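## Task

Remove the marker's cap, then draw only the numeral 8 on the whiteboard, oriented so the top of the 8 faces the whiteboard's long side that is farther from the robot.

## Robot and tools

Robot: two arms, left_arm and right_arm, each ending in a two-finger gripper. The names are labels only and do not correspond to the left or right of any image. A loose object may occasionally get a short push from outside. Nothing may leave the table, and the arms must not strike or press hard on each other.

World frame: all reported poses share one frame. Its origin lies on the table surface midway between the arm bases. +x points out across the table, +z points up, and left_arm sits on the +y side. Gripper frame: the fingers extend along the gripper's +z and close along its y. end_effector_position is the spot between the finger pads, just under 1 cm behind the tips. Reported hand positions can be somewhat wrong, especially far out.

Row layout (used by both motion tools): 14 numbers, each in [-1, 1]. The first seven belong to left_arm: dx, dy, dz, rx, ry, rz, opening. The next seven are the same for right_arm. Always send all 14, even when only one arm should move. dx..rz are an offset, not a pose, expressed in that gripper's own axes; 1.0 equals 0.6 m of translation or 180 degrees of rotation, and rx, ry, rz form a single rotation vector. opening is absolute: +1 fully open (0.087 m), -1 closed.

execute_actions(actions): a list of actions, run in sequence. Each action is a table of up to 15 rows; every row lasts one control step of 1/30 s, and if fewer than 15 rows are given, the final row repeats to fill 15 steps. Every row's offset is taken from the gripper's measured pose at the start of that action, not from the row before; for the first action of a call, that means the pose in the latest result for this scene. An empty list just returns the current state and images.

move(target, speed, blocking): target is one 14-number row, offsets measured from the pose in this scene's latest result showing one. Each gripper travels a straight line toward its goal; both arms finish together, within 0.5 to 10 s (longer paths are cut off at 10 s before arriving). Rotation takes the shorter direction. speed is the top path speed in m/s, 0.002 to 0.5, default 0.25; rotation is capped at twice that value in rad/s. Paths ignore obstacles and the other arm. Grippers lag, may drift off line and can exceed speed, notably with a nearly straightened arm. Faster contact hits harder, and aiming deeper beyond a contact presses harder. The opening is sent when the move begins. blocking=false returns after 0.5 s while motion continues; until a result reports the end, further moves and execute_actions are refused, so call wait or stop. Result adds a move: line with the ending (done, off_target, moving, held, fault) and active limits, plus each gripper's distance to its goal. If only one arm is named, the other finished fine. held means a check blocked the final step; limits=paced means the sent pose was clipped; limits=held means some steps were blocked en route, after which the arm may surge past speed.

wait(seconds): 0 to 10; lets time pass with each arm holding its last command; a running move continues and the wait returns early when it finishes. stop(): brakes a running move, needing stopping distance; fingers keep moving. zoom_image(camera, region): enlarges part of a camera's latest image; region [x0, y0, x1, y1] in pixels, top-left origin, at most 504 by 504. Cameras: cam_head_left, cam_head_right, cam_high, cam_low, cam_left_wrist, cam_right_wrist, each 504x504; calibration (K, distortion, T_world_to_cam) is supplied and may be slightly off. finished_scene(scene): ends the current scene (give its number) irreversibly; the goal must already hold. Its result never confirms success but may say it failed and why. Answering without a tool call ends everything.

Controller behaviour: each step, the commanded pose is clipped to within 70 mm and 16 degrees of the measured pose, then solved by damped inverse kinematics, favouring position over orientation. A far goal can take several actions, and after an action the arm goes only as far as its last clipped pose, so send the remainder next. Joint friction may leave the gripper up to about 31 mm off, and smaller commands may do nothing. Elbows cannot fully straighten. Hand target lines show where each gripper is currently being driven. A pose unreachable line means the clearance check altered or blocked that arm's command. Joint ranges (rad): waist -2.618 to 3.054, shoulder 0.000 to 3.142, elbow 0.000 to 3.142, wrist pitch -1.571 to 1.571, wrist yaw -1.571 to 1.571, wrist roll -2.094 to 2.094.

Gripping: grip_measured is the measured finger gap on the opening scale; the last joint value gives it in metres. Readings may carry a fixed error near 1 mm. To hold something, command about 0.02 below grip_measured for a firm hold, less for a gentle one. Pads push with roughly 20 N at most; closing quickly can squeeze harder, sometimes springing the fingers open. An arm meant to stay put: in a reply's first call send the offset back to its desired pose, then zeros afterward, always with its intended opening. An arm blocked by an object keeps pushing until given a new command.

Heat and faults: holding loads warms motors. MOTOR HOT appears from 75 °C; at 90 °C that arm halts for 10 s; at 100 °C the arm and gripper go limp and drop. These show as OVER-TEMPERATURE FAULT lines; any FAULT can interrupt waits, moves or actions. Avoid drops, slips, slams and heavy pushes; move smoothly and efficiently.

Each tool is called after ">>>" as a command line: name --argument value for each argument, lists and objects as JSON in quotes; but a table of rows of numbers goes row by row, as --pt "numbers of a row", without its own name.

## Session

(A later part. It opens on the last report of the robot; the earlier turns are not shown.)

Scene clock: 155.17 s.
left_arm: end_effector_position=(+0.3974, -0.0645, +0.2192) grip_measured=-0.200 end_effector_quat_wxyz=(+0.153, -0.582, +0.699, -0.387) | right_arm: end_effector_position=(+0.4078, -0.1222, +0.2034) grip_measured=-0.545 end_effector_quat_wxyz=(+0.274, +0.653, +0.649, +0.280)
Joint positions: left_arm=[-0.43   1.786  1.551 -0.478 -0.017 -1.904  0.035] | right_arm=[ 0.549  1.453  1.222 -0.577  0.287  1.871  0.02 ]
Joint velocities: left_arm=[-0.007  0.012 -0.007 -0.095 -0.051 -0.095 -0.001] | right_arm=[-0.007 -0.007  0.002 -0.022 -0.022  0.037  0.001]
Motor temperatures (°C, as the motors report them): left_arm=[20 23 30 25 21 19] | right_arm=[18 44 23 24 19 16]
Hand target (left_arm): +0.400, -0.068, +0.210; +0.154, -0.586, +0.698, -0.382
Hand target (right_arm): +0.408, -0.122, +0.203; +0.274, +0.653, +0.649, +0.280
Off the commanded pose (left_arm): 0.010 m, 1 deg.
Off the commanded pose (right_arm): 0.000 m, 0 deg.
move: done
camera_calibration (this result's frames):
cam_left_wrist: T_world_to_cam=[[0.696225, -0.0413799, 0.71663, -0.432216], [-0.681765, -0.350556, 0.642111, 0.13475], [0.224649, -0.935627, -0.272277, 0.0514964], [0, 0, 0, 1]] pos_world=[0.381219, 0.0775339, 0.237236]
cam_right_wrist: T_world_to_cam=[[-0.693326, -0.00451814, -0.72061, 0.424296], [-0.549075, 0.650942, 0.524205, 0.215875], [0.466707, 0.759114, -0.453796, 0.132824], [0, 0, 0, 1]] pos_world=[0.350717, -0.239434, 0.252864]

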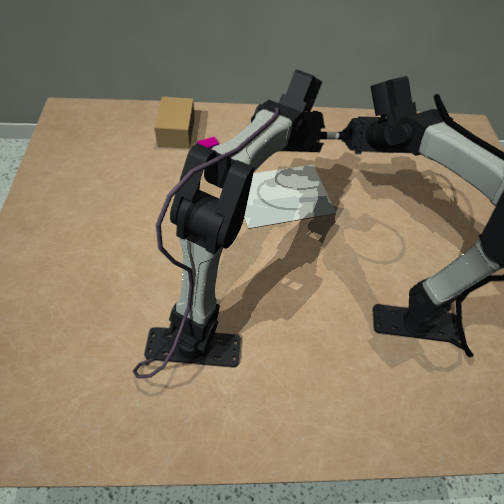

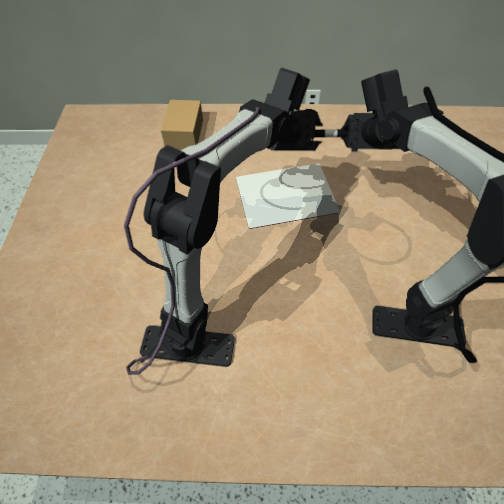

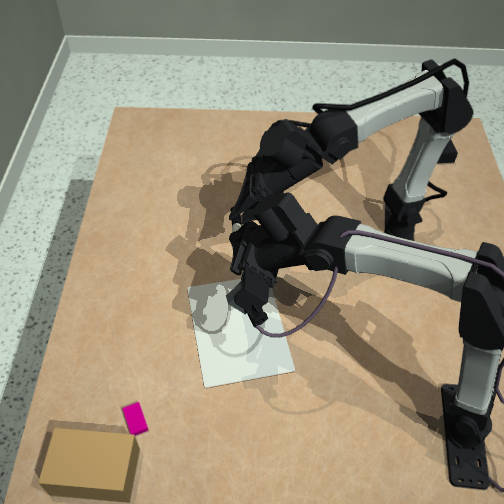

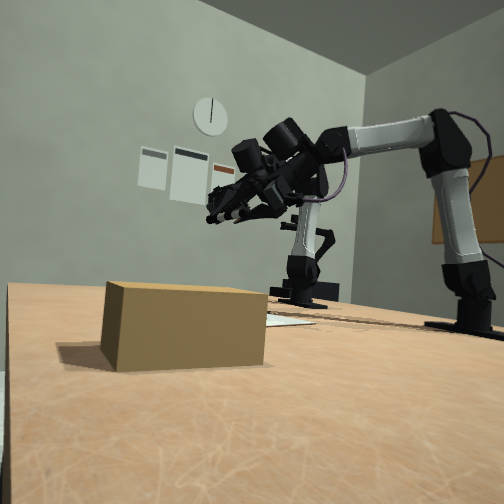

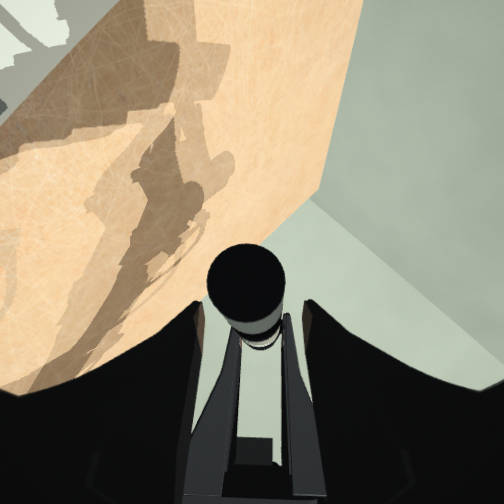

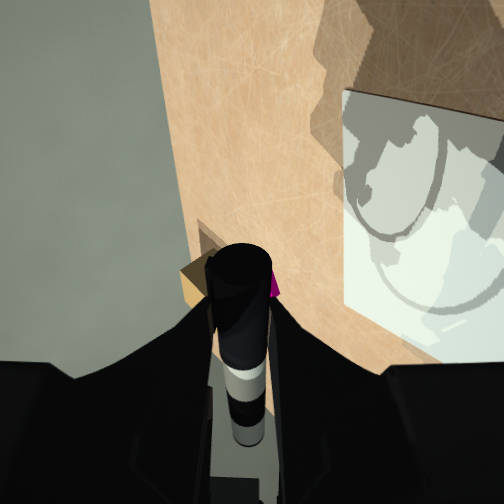

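>>> move --target '[-0.01,0.01,0.031,0,0,0,-0.2,0,0,0,0,0,0,-0.6]' --speed 0.03

Scene clock: 159.33 s.
left_arm: end_effector_position=(+0.4030, -0.0673, +0.2261) grip_measured=-0.200 end_effector_quat_wxyz=(-0.160, +0.577, -0.692, +0.404) | right_arm: end_effector_position=(+0.4078, -0.1222, +0.2034) grip_measured=-0.545 end_effector_quat_wxyz=(+0.274, +0.653, +0.649, +0.280)
Joint positions: left_arm=[-0.43   1.787  1.547 -0.433 -0.019 -1.905  0.035] | right_arm=[ 0.549  1.453  1.222 -0.577  0.287  1.871  0.02 ]
Joint velocities: left_arm=[-0.012  0.032 -0.056 -0.007  0.037 -0.022  0.   ] | right_arm=[-0.002  0.012 -0.012 -0.095 -0.007  0.022 -0.001]
Motor temperatures (°C, as the motors report them): left_arm=[20 24 30 26 21 19] | right_arm=[18 42 24 24 19 16]
Hand target (left_arm): +0.406, -0.065, +0.201; +0.152, -0.582, +0.699, -0.386
Hand target (right_arm): +0.408, -0.122, +0.203; +0.274, +0.653, +0.649, +0.280
Off the commanded pose (left_arm): 0.025 m, 2 deg.
Off the commanded pose (right_arm): 0.000 m, 0 deg.
move: off_target (left_arm)
camera_calibration (this result's frames):
cam_left_wrist: T_world_to_cam=[[0.670623, -0.0253541, 0.741365, -0.435383], [-0.703314, -0.339461, 0.624593, 0.146493], [0.235829, -0.940278, -0.245482, 0.0386359], [0, 0, 0, 1]] pos_world=[0.385897, 0.0750184, 0.240764]
cam_right_wrist: T_world_to_cam=[[-0.693326, -0.00451814, -0.72061, 0.424296], [-0.549075, 0.650942, 0.524205, 0.215875], [0.466707, 0.759114, -0.453796, 0.132824], [0, 0, 0, 1]] pos_world=[0.350717, -0.239434, 0.252864]

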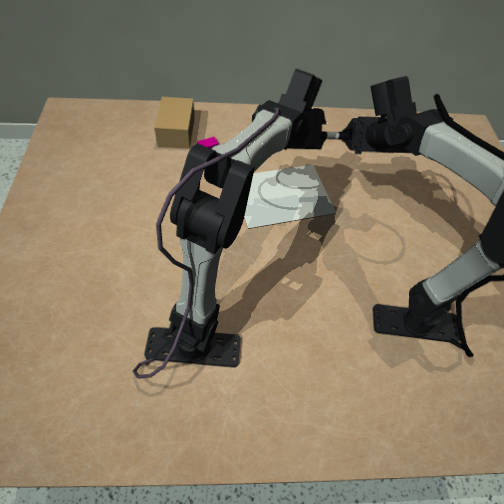

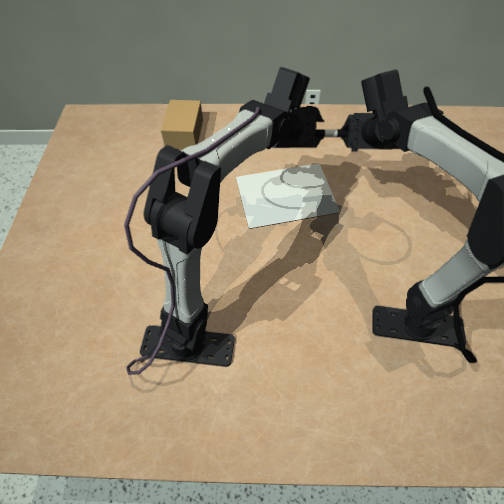

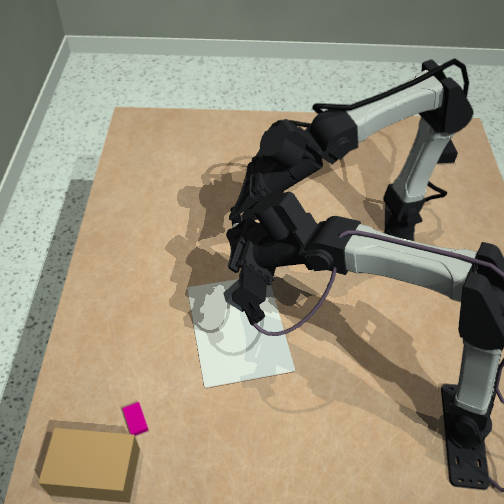

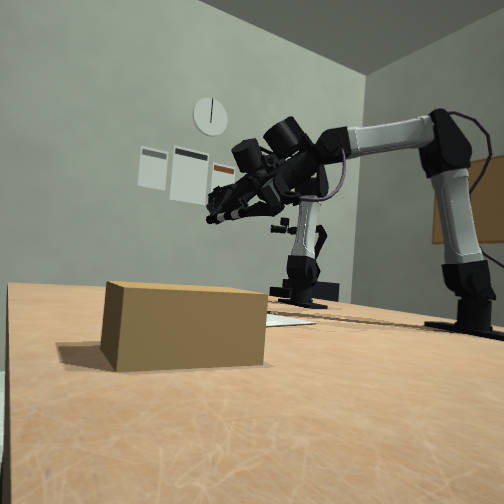

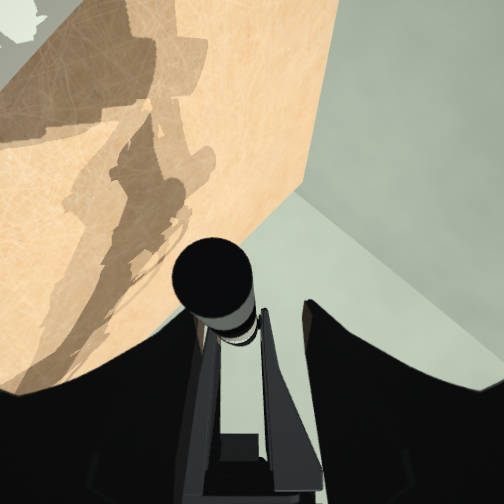

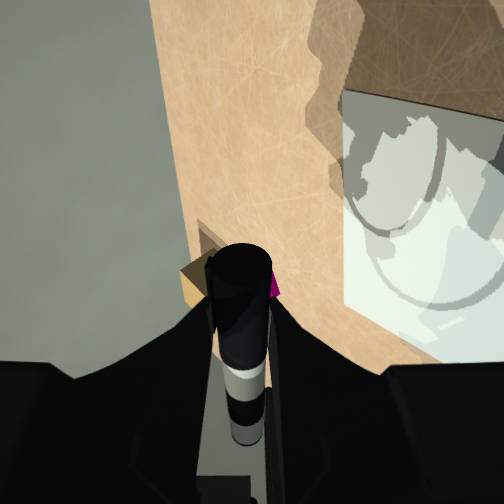

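Sticky left arm; it seems to be starting to move.

>>> execute_actions --actions '[]'

Scene clock: 161.37 s.
left_arm: end_effector_position=(+0.4037, -0.0677, +0.2194) grip_measured=-0.200 end_effector_quat_wxyz=(-0.158, +0.579, -0.694, +0.399) | right_arm: end_effector_position=(+0.4078, -0.1222, +0.2034) grip_measured=-0.545 end_effector_quat_wxyz=(+0.274, +0.653, +0.649, +0.280)
Joint positions: left_arm=[-0.43   1.797  1.542 -0.43  -0.019 -1.905  0.035] | right_arm=[ 0.549  1.453  1.222 -0.577  0.287  1.871  0.02 ]
Joint velocities: left_arm=[ 0.007 -0.007 -0.007 -0.022  0.007 -0.007 -0.   ] | right_arm=[ 0.012 -0.017 -0.017 -0.007 -0.007  0.007 -0.001]
Motor temperatures (°C, as the motors report them): left_arm=[20 24 30 26 21 19] | right_arm=[18 42 24 24 19 16]
Hand target (left_arm): +0.406, -0.065, +0.202; +0.152, -0.582, +0.699, -0.386
Hand target (right_arm): +0.408, -0.122, +0.203; +0.274, +0.653, +0.649, +0.280
Off the commanded pose (left_arm): 0.019 m, 2 deg.
Off the commanded pose (right_arm): 0.000 m, 0 deg.
camera_calibration (this result's frames):
cam_left_wrist: T_world_to_cam=[[0.678181, -0.0297134, 0.734294, -0.432661], [-0.696889, -0.343167, 0.629748, 0.147071], [0.233273, -0.938804, -0.253436, 0.0393242], [0, 0, 0, 1]] pos_world=[0.386741, 0.0745316, 0.235049]
cam_right_wrist: T_world_to_cam=[[-0.693326, -0.00451814, -0.72061, 0.424296], [-0.549075, 0.650942, 0.524205, 0.215875], [0.466707, 0.759114, -0.453796, 0.132824], [0, 0, 0, 1]] pos_world=[0.350717, -0.239434, 0.252864]

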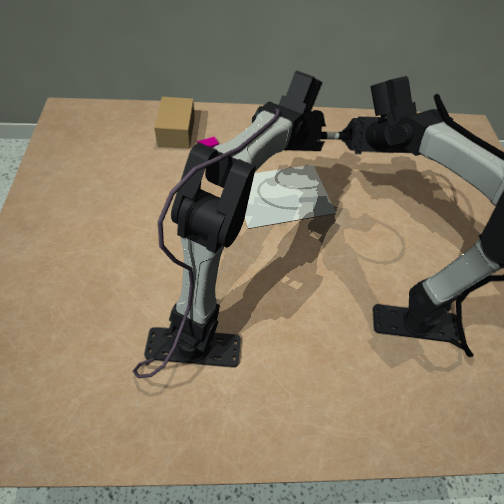

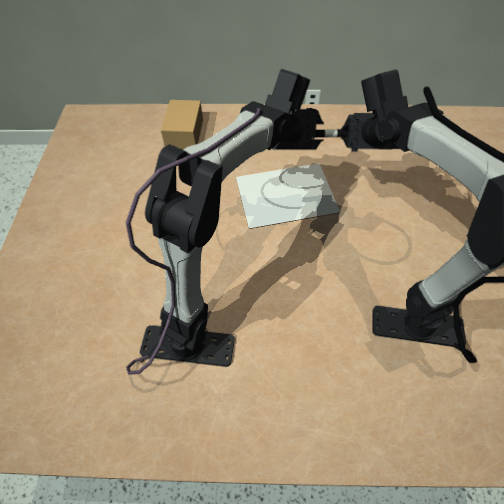

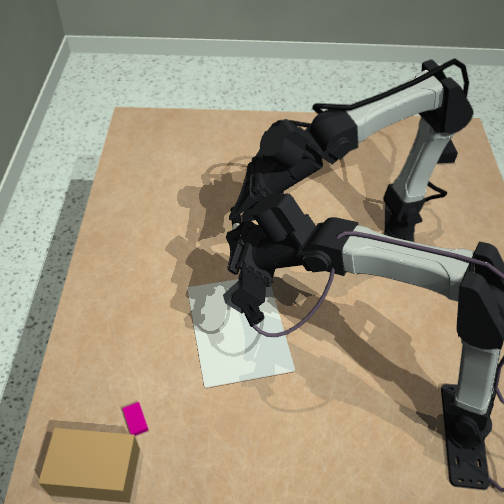

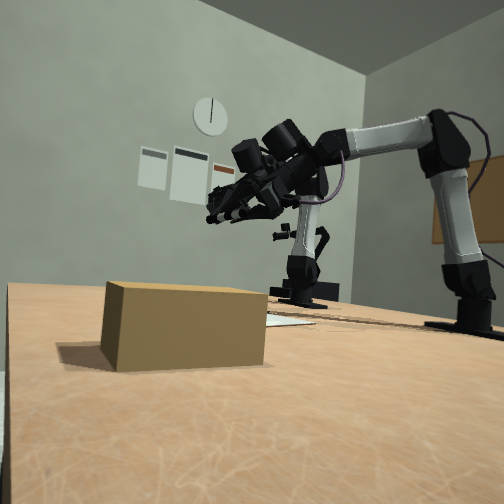

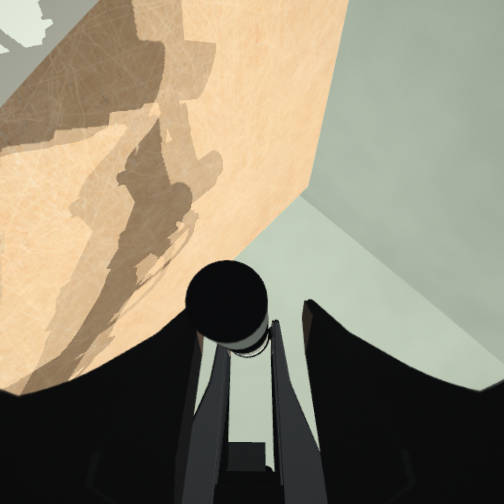

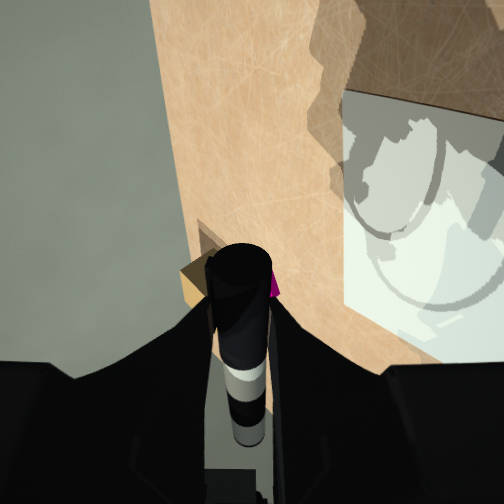

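>>> execute_actions --actions '[[[-0.01,0.028,0.029,-0.016,0,0,-0.2,0,0,0,0,0,0,-0.6]]]'

>>> wait --seconds 0.5

Scene clock: 170.20 s.
left_arm: end_effector_position=(+0.4042, -0.0700, +0.2109) grip_measured=-0.200 end_effector_quat_wxyz=(+0.151, -0.580, +0.698, -0.393) | right_arm: end_effector_position=(+0.4078, -0.1222, +0.2034) grip_measured=-0.545 end_effector_quat_wxyz=(+0.274, +0.653, +0.649, +0.280)
Joint positions: left_arm=[-0.43   1.814  1.542 -0.429 -0.009 -1.905  0.035] | right_arm=[ 0.549  1.453  1.222 -0.577  0.287  1.871  0.02 ]
Joint velocities: left_arm=[ 0.002 -0.002  0.002 -0.037 -0.007 -0.066  0.001] | right_arm=[ 0.007 -0.002  0.002  0.022  0.007 -0.037  0.   ]
Motor temperatures (°C, as the motors report them): left_arm=[20 25 29 27 21 19] | right_arm=[18 39 24 25 19 16]
Hand target (left_arm): +0.405, -0.068, +0.195; +0.143, -0.583, +0.703, -0.381
Hand target (right_arm): +0.408, -0.122, +0.203; +0.274, +0.653, +0.649, +0.280
Off the commanded pose (left_arm): 0.017 m, 2 deg.
Off the commanded pose (right_arm): 0.000 m, 0 deg.
camera_calibration (this result's frames):
cam_left_wrist: T_world_to_cam=[[0.690582, -0.0369063, 0.722312, -0.429851], [-0.688455, -0.339601, 0.64086, 0.146441], [0.221646, -0.939845, -0.25993, 0.040905], [0, 0, 0, 1]] pos_world=[0.388599, 0.0723117, 0.22727]
cam_right_wrist: T_world_to_cam=[[-0.693326, -0.00451814, -0.72061, 0.424296], [-0.549075, 0.650942, 0.524205, 0.215875], [0.466707, 0.759114, -0.453796, 0.132824], [0, 0, 0, 1]] pos_world=[0.350717, -0.239434, 0.252864]

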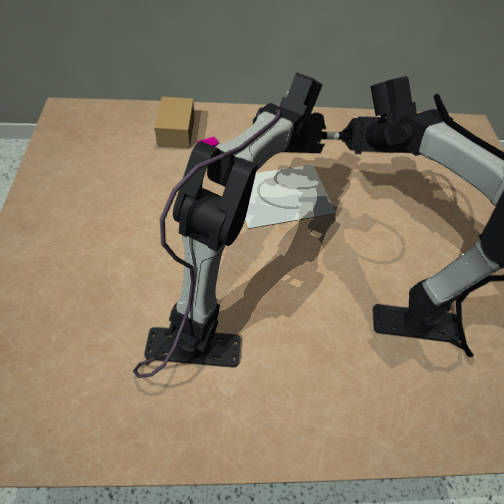

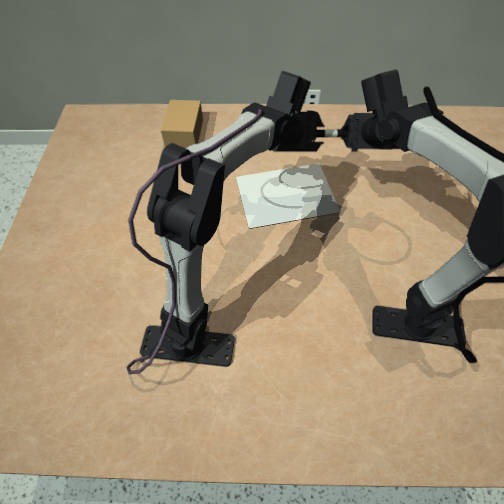

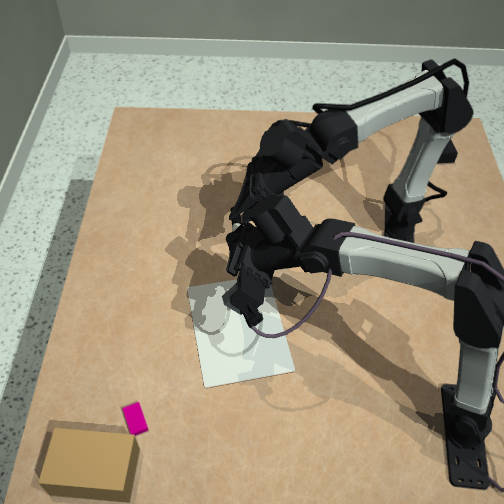

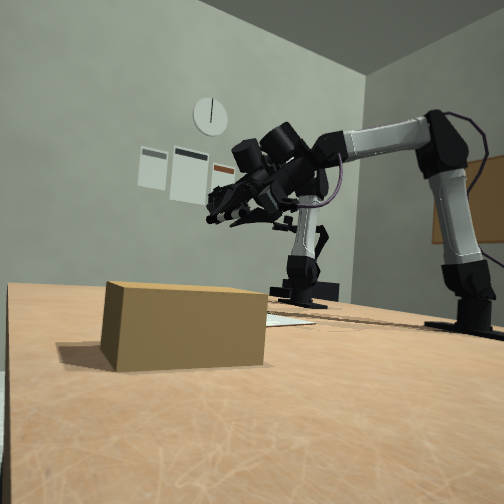

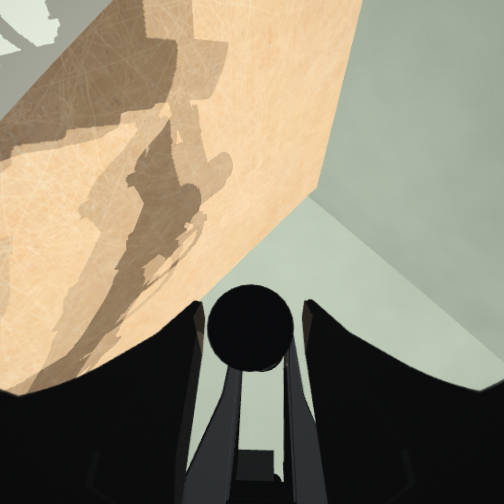

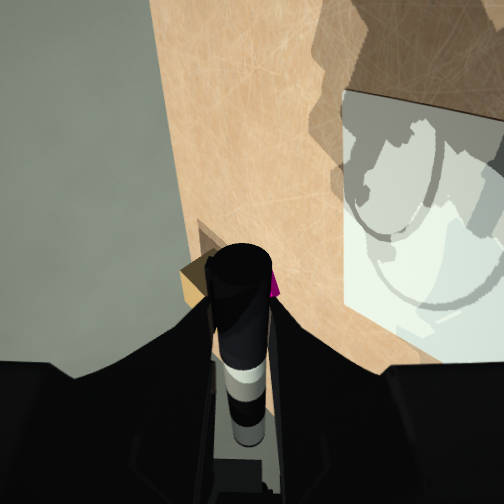

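Scene clock: 170.70 s.
left_arm: end_effector_position=(+0.4042, -0.0701, +0.2110) grip_measured=-0.200 end_effector_quat_wxyz=(+0.151, -0.579, +0.698, -0.393) | right_arm: end_effector_position=(+0.4078, -0.1222, +0.2034) grip_measured=-0.545 end_effector_quat_wxyz=(+0.274, +0.653, +0.649, +0.280)
Joint positions: left_arm=[-0.43   1.814  1.542 -0.429 -0.009 -1.905  0.035] | right_arm=[ 0.549  1.453  1.222 -0.577  0.287  1.871  0.02 ]
Joint velocities: left_arm=[-0.012 -0.007 -0.012  0.037 -0.022  0.066 -0.001] | right_arm=[ 0.012 -0.002  0.002  0.022  0.022  0.007  0.   ]
Motor temperatures (°C, as the motors report them): left_arm=[20 25 29 27 21 19] | right_arm=[18 39 24 25 19 16]
Hand target (left_arm): +0.405, -0.068, +0.195; +0.143, -0.583, +0.703, -0.381
Hand target (right_arm): +0.408, -0.122, +0.203; +0.274, +0.653, +0.649, +0.280
Off the commanded pose (left_arm): 0.017 m, 2 deg.
Off the commanded pose (right_arm): 0.000 m, 0 deg.
wait: 0.50 s; at rest by 0.17 s
camera_calibration (this result's frames):
cam_left_wrist: T_world_to_cam=[[0.69066, -0.0369536, 0.722235, -0.429848], [-0.688475, -0.339263, 0.641017, 0.146386], [0.22134, -0.939965, -0.259757, 0.0409462], [0, 0, 0, 1]] pos_world=[0.388599, 0.0722671, 0.227251]
cam_right_wrist: T_world_to_cam=[[-0.693326, -0.00451814, -0.72061, 0.424296], [-0.549075, 0.650942, 0.524205, 0.215875], [0.466707, 0.759114, -0.453796, 0.132824], [0, 0, 0, 1]] pos_world=[0.350717, -0.239434, 0.252864]

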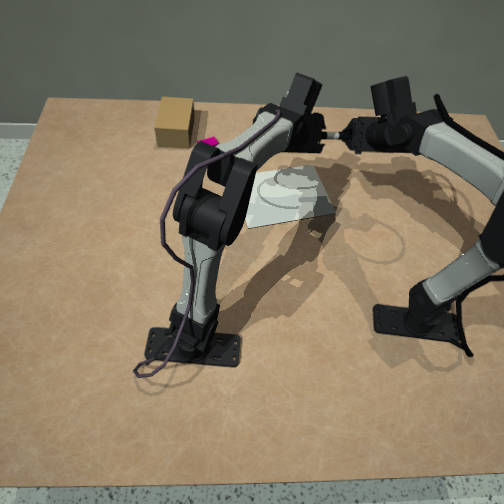

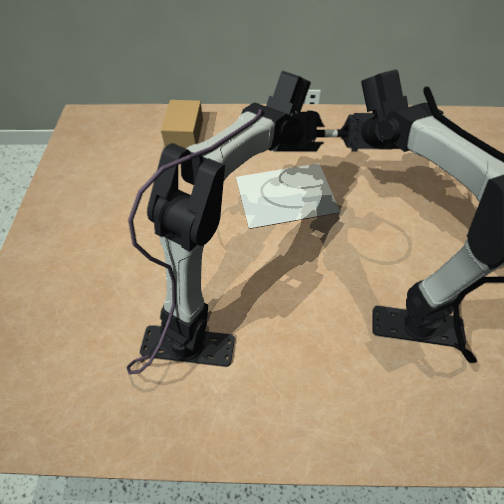

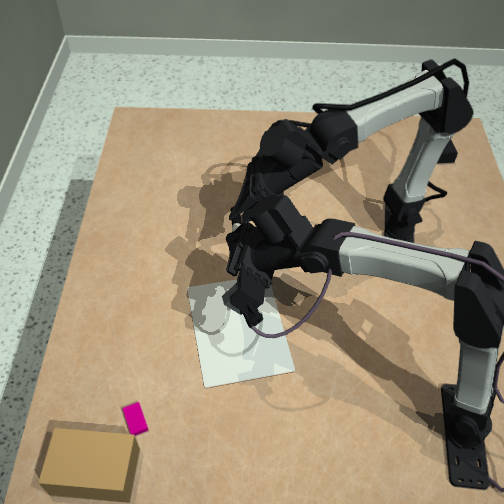

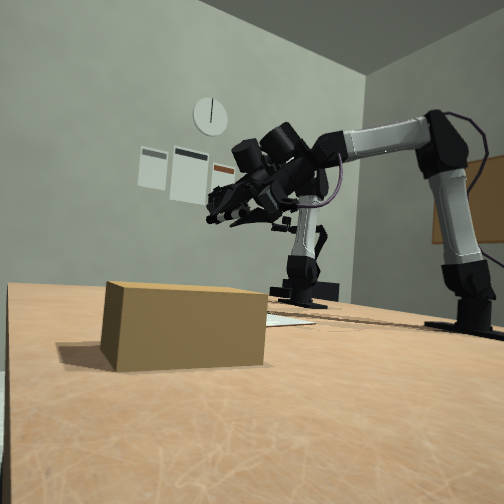

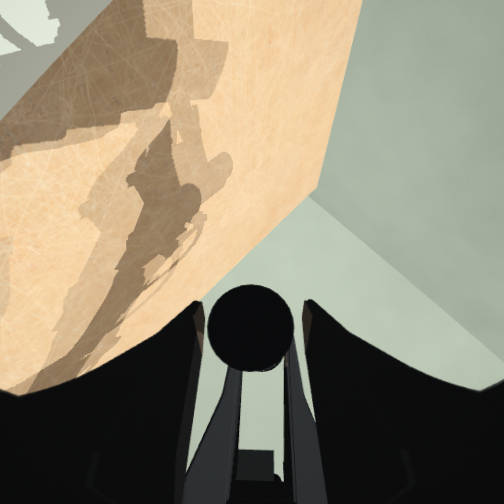

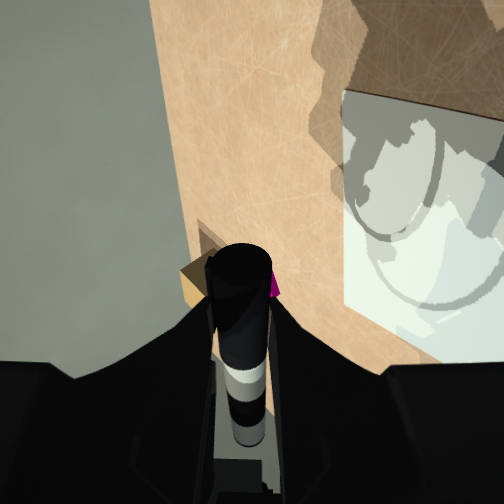

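Good. Close and pull.

>>> execute_actions --actions '[[[0,0,0,0,0,0,-0.5,0,0,0,0,0,0,-0.6]],[[0,0,0,0,0,0,-0.58,0,0,0,0,0,0,-0.6]],[[0,0,0,0,0,0,-0.66,0,0,0,0,0,0,-0.6]]]'

>>> move --target '[0,0,0,0,0,0,-0.66,-0.14,0,0.011,0,0,0,-0.6]' --speed 0.04

Scene clock: 176.77 s.
left_arm: end_effector_position=(+0.4050, -0.0706, +0.2123) grip_measured=-0.605 end_effector_quat_wxyz=(+0.152, -0.579, +0.696, -0.396) | right_arm: end_effector_position=(+0.4074, -0.1222, +0.2031) grip_measured=-0.545 end_effector_quat_wxyz=(+0.274, +0.652, +0.650, +0.279)
Joint positions: left_arm=[-0.43   1.814  1.542 -0.423 -0.009 -1.906  0.017] | right_arm=[ 0.549  1.453  1.222 -0.579  0.287  1.869  0.02 ]
Joint velocities: left_arm=[-0.007 -0.002 -0.002 -0.066  0.037 -0.007  0.001] | right_arm=[-0.002  0.017  0.012  0.022  0.007 -0.007 -0.   ]
Motor temperatures (°C, as the motors report them): left_arm=[20 25 29 27 21 19] | right_arm=[18 38 25 25 19 16]
Hand target (left_arm): +0.405, -0.070, +0.212; +0.151, -0.579, +0.697, -0.395
Hand target (right_arm): +0.408, -0.122, +0.203; +0.274, +0.652, +0.649, +0.279
Off the commanded pose (left_arm): 0.001 m, 0 deg.
Off the commanded pose (right_arm): 0.000 m, 0 deg.
camera_calibration (this result's frames):
cam_left_wrist: T_world_to_cam=[[0.686929, -0.0335473, 0.72595, -0.430471], [-0.691546, -0.337208, 0.638792, 0.147831], [0.223366, -0.940832, -0.254838, 0.0387143], [0, 0, 0, 1]] pos_world=[0.389288, 0.0718324, 0.227933]
cam_right_wrist: T_world_to_cam=[[-0.694391, -0.0076274, -0.719558, 0.423633], [-0.549669, 0.650974, 0.523543, 0.216283], [0.46442, 0.759062, -0.456223, 0.134271], [0, 0, 0, 1]] pos_world=[0.350693, -0.239483, 0.252852]

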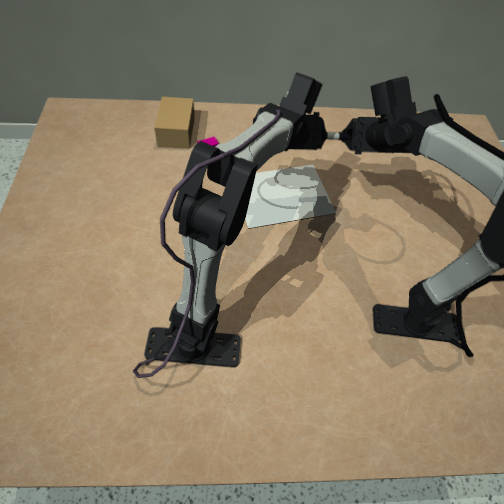

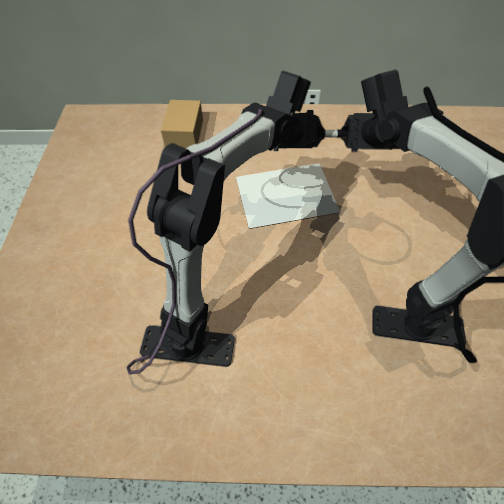

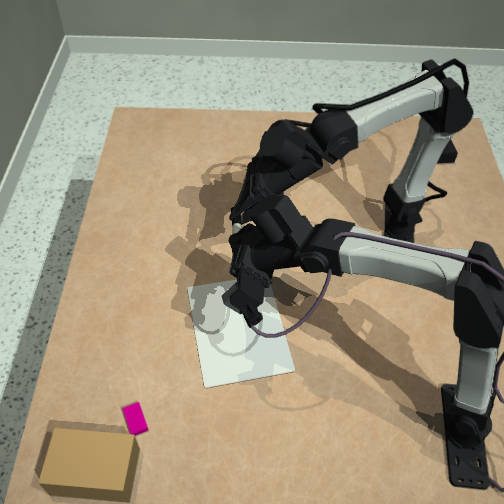

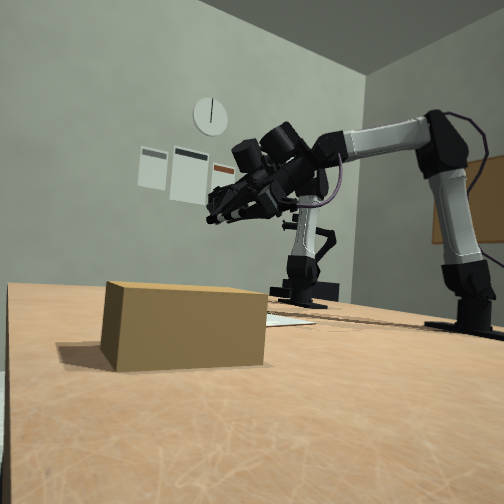

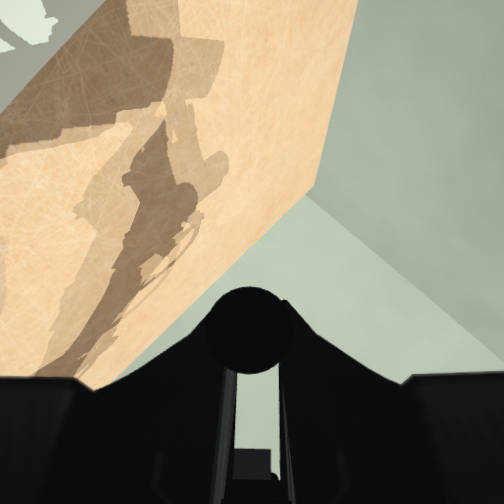

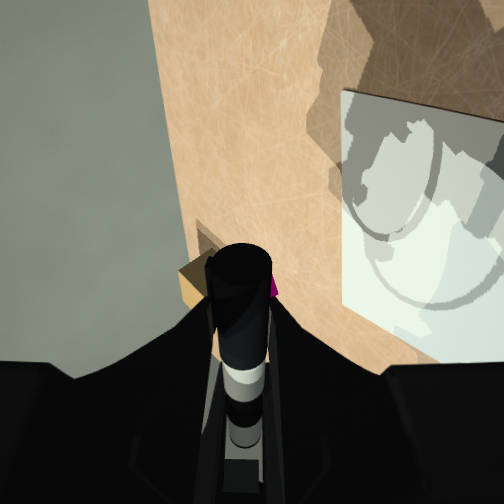

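Scene clock: 179.47 s.
left_arm: end_effector_position=(+0.4061, -0.0757, +0.2182) grip_measured=-0.606 end_effector_quat_wxyz=(+0.148, -0.575, +0.692, -0.410) | right_arm: end_effector_position=(+0.4166, -0.2010, +0.2057) grip_measured=-0.545 end_effector_quat_wxyz=(+0.269, +0.651, +0.649, +0.289)
Joint positions: left_arm=[-0.433  1.814  1.542 -0.396  0.004 -1.914  0.017] | right_arm=[ 0.262  1.392  1.165 -0.535  0.065  1.67   0.02 ]
Joint velocities: left_arm=[ 0.012 -0.002  0.017  0.007 -0.007 -0.081 -0.001] | right_arm=[-0.002 -0.007  0.002 -0.051 -0.037  0.037 -0.001]
Motor temperatures (°C, as the motors report them): left_arm=[20 26 30 27 21 19] | right_arm=[18 37 25 25 20 16]
Hand target (left_arm): +0.405, -0.071, +0.212; +0.152, -0.579, +0.696, -0.396
Hand target (right_arm): +0.413, -0.205, +0.197; +0.270, +0.654, +0.649, +0.280
Off the commanded pose (left_arm): 0.008 m, 2 deg.
Off the commanded pose (right_arm): 0.010 m, 1 deg.
move: done
camera_calibration (this result's frames):
cam_left_wrist: T_world_to_cam=[[0.675102, -0.0208364, 0.73743, -0.432386], [-0.704391, -0.315287, 0.635946, 0.150571], [0.219251, -0.948768, -0.227528, 0.0301997], [0, 0, 0, 1]] pos_world=[0.391344, 0.0671161, 0.229971]
cam_right_wrist: T_world_to_cam=[[-0.689571, 0.00168208, -0.724216, 0.432112], [-0.558144, 0.63598, 0.53292, 0.269866], [0.461484, 0.771703, -0.437615, 0.190924], [0, 0, 0, 1]] pos_world=[0.360487, -0.319693, 0.252676]

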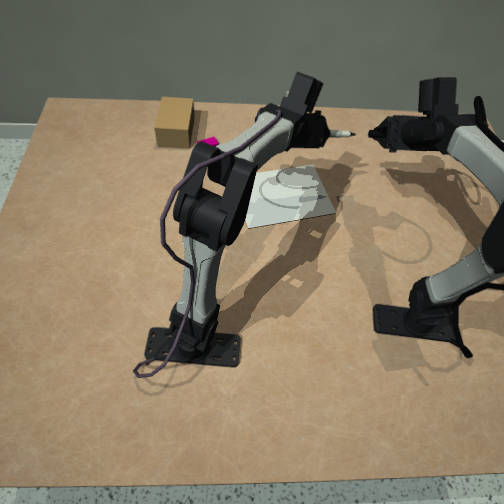

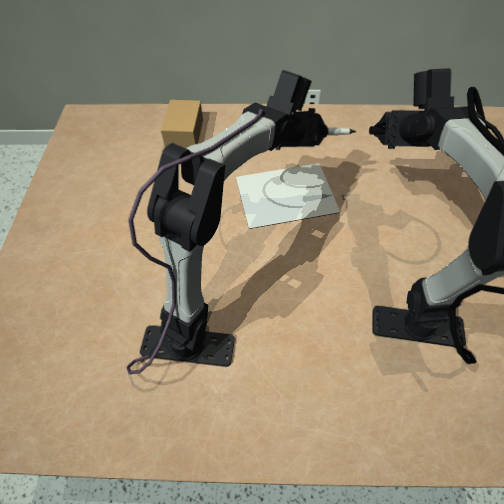

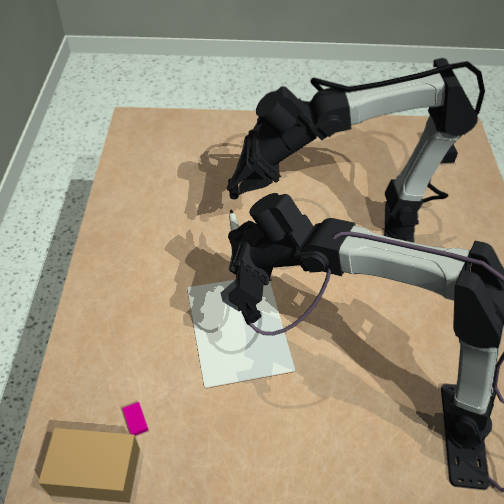

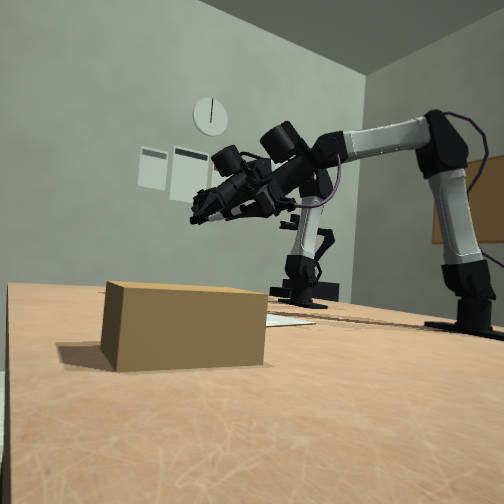

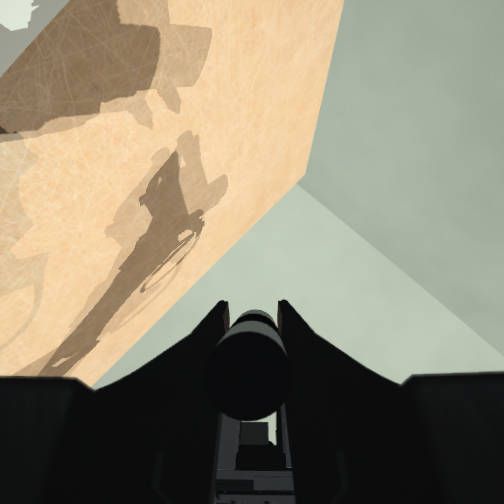

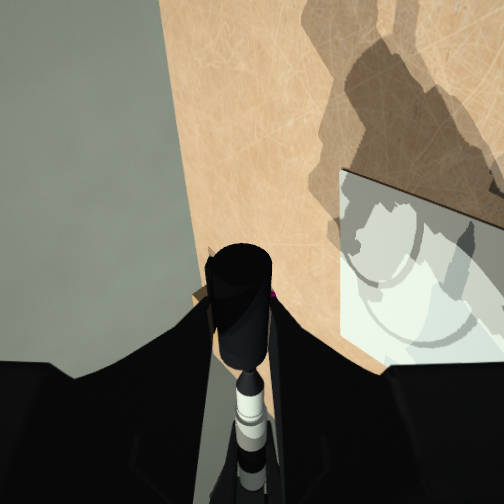

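>>> move --target '[-0.16,0.132,0.01,-0.111,-0.181,0.441,-0.66,-0.03,-0.2,0.03,0,0,0,-0.6]' --speed 0.25

Scene clock: 196.87 s.
left_arm: end_effector_position=(+0.3860, +0.0110, +0.1442) grip_measured=-0.606 end_effector_quat_wxyz=(+0.452, -0.118, +0.883, +0.043) | right_arm: end_effector_position=(+0.3545, -0.2157, +0.1085) grip_measured=-0.545 end_effector_quat_wxyz=(+0.270, +0.651, +0.649, +0.288)
Joint positions: left_arm=[-0.571  1.866  1.51  -0.501 -0.681 -0.667  0.017] | right_arm=[ 0.23   1.192  0.631 -0.199  0.044  1.648  0.02 ]
Joint velocities: left_arm=[-0.012 -0.017  0.012  0.095  0.037 -0.037 -0.   ] | right_arm=[-0.012 -0.012 -0.007  0.022 -0.007 -0.022  0.001]
Motor temperatures (°C, as the motors report them): left_arm=[20 28 31 27 21 19] | right_arm=[18 35 24 26 19 16]
Hand target (left_arm): +0.384, +0.010, +0.131; +0.448, -0.108, +0.886, +0.055
Hand target (right_arm): +0.349, -0.218, +0.104; +0.268, +0.651, +0.648, +0.289
Off the commanded pose (left_arm): 0.014 m, 2 deg.
Off the commanded pose (right_arm): 0.008 m, 0 deg.
move: off_target (left_arm)
camera_calibration (this result's frames):
cam_left_wrist: T_world_to_cam=[[0.244175, -0.96964, 0.0133395, -0.0812756], [-0.964343, -0.244243, -0.101923, 0.416774], [0.102087, 0.0120231, -0.994703, 0.245409], [0, 0, 0, 1]] pos_world=[0.396706, 0.0200355, 0.287672]
cam_right_wrist: T_world_to_cam=[[-0.688683, 0.000869718, -0.725062, 0.318565], [-0.558597, 0.63691, 0.531333, 0.296866], [0.462261, 0.770938, -0.438143, 0.188053], [0, 0, 0, 1]] pos_world=[0.29829, -0.334331, 0.155639]

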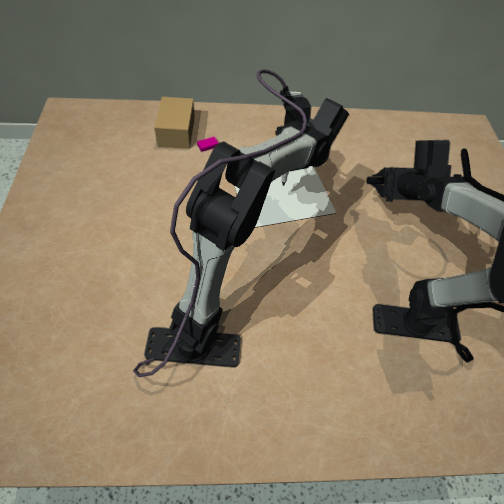

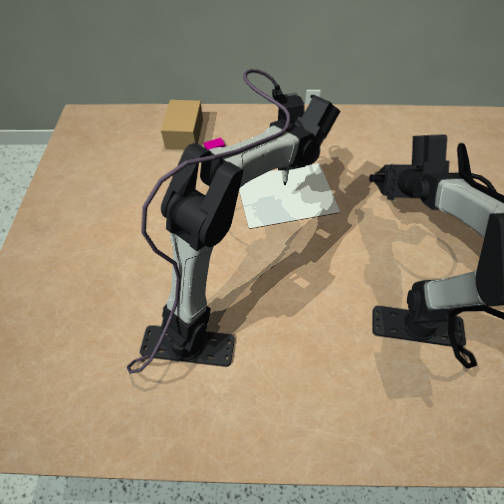

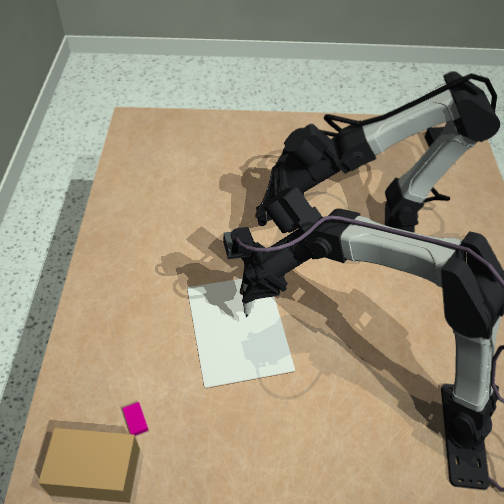

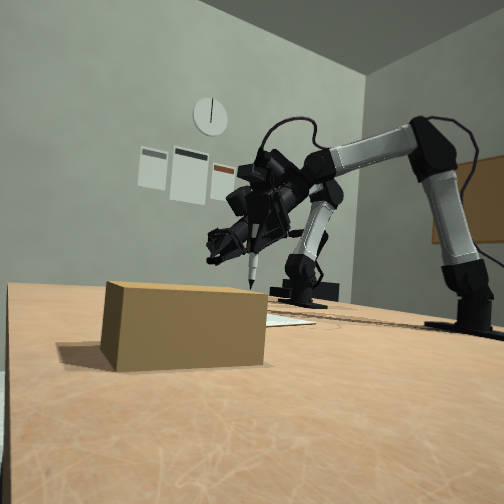

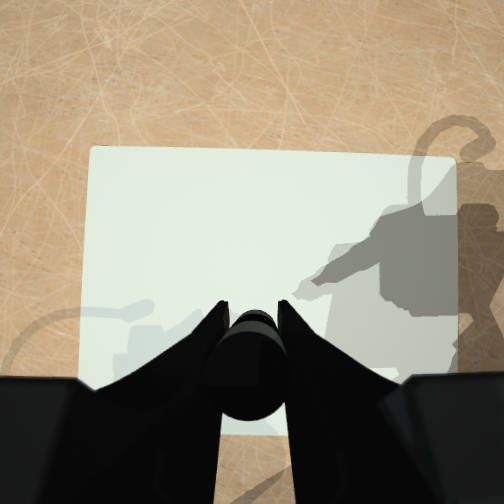

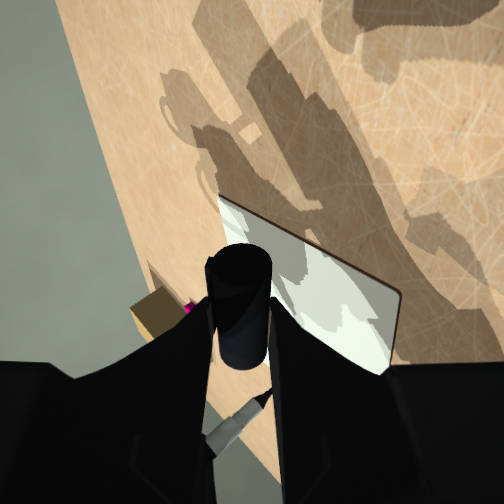

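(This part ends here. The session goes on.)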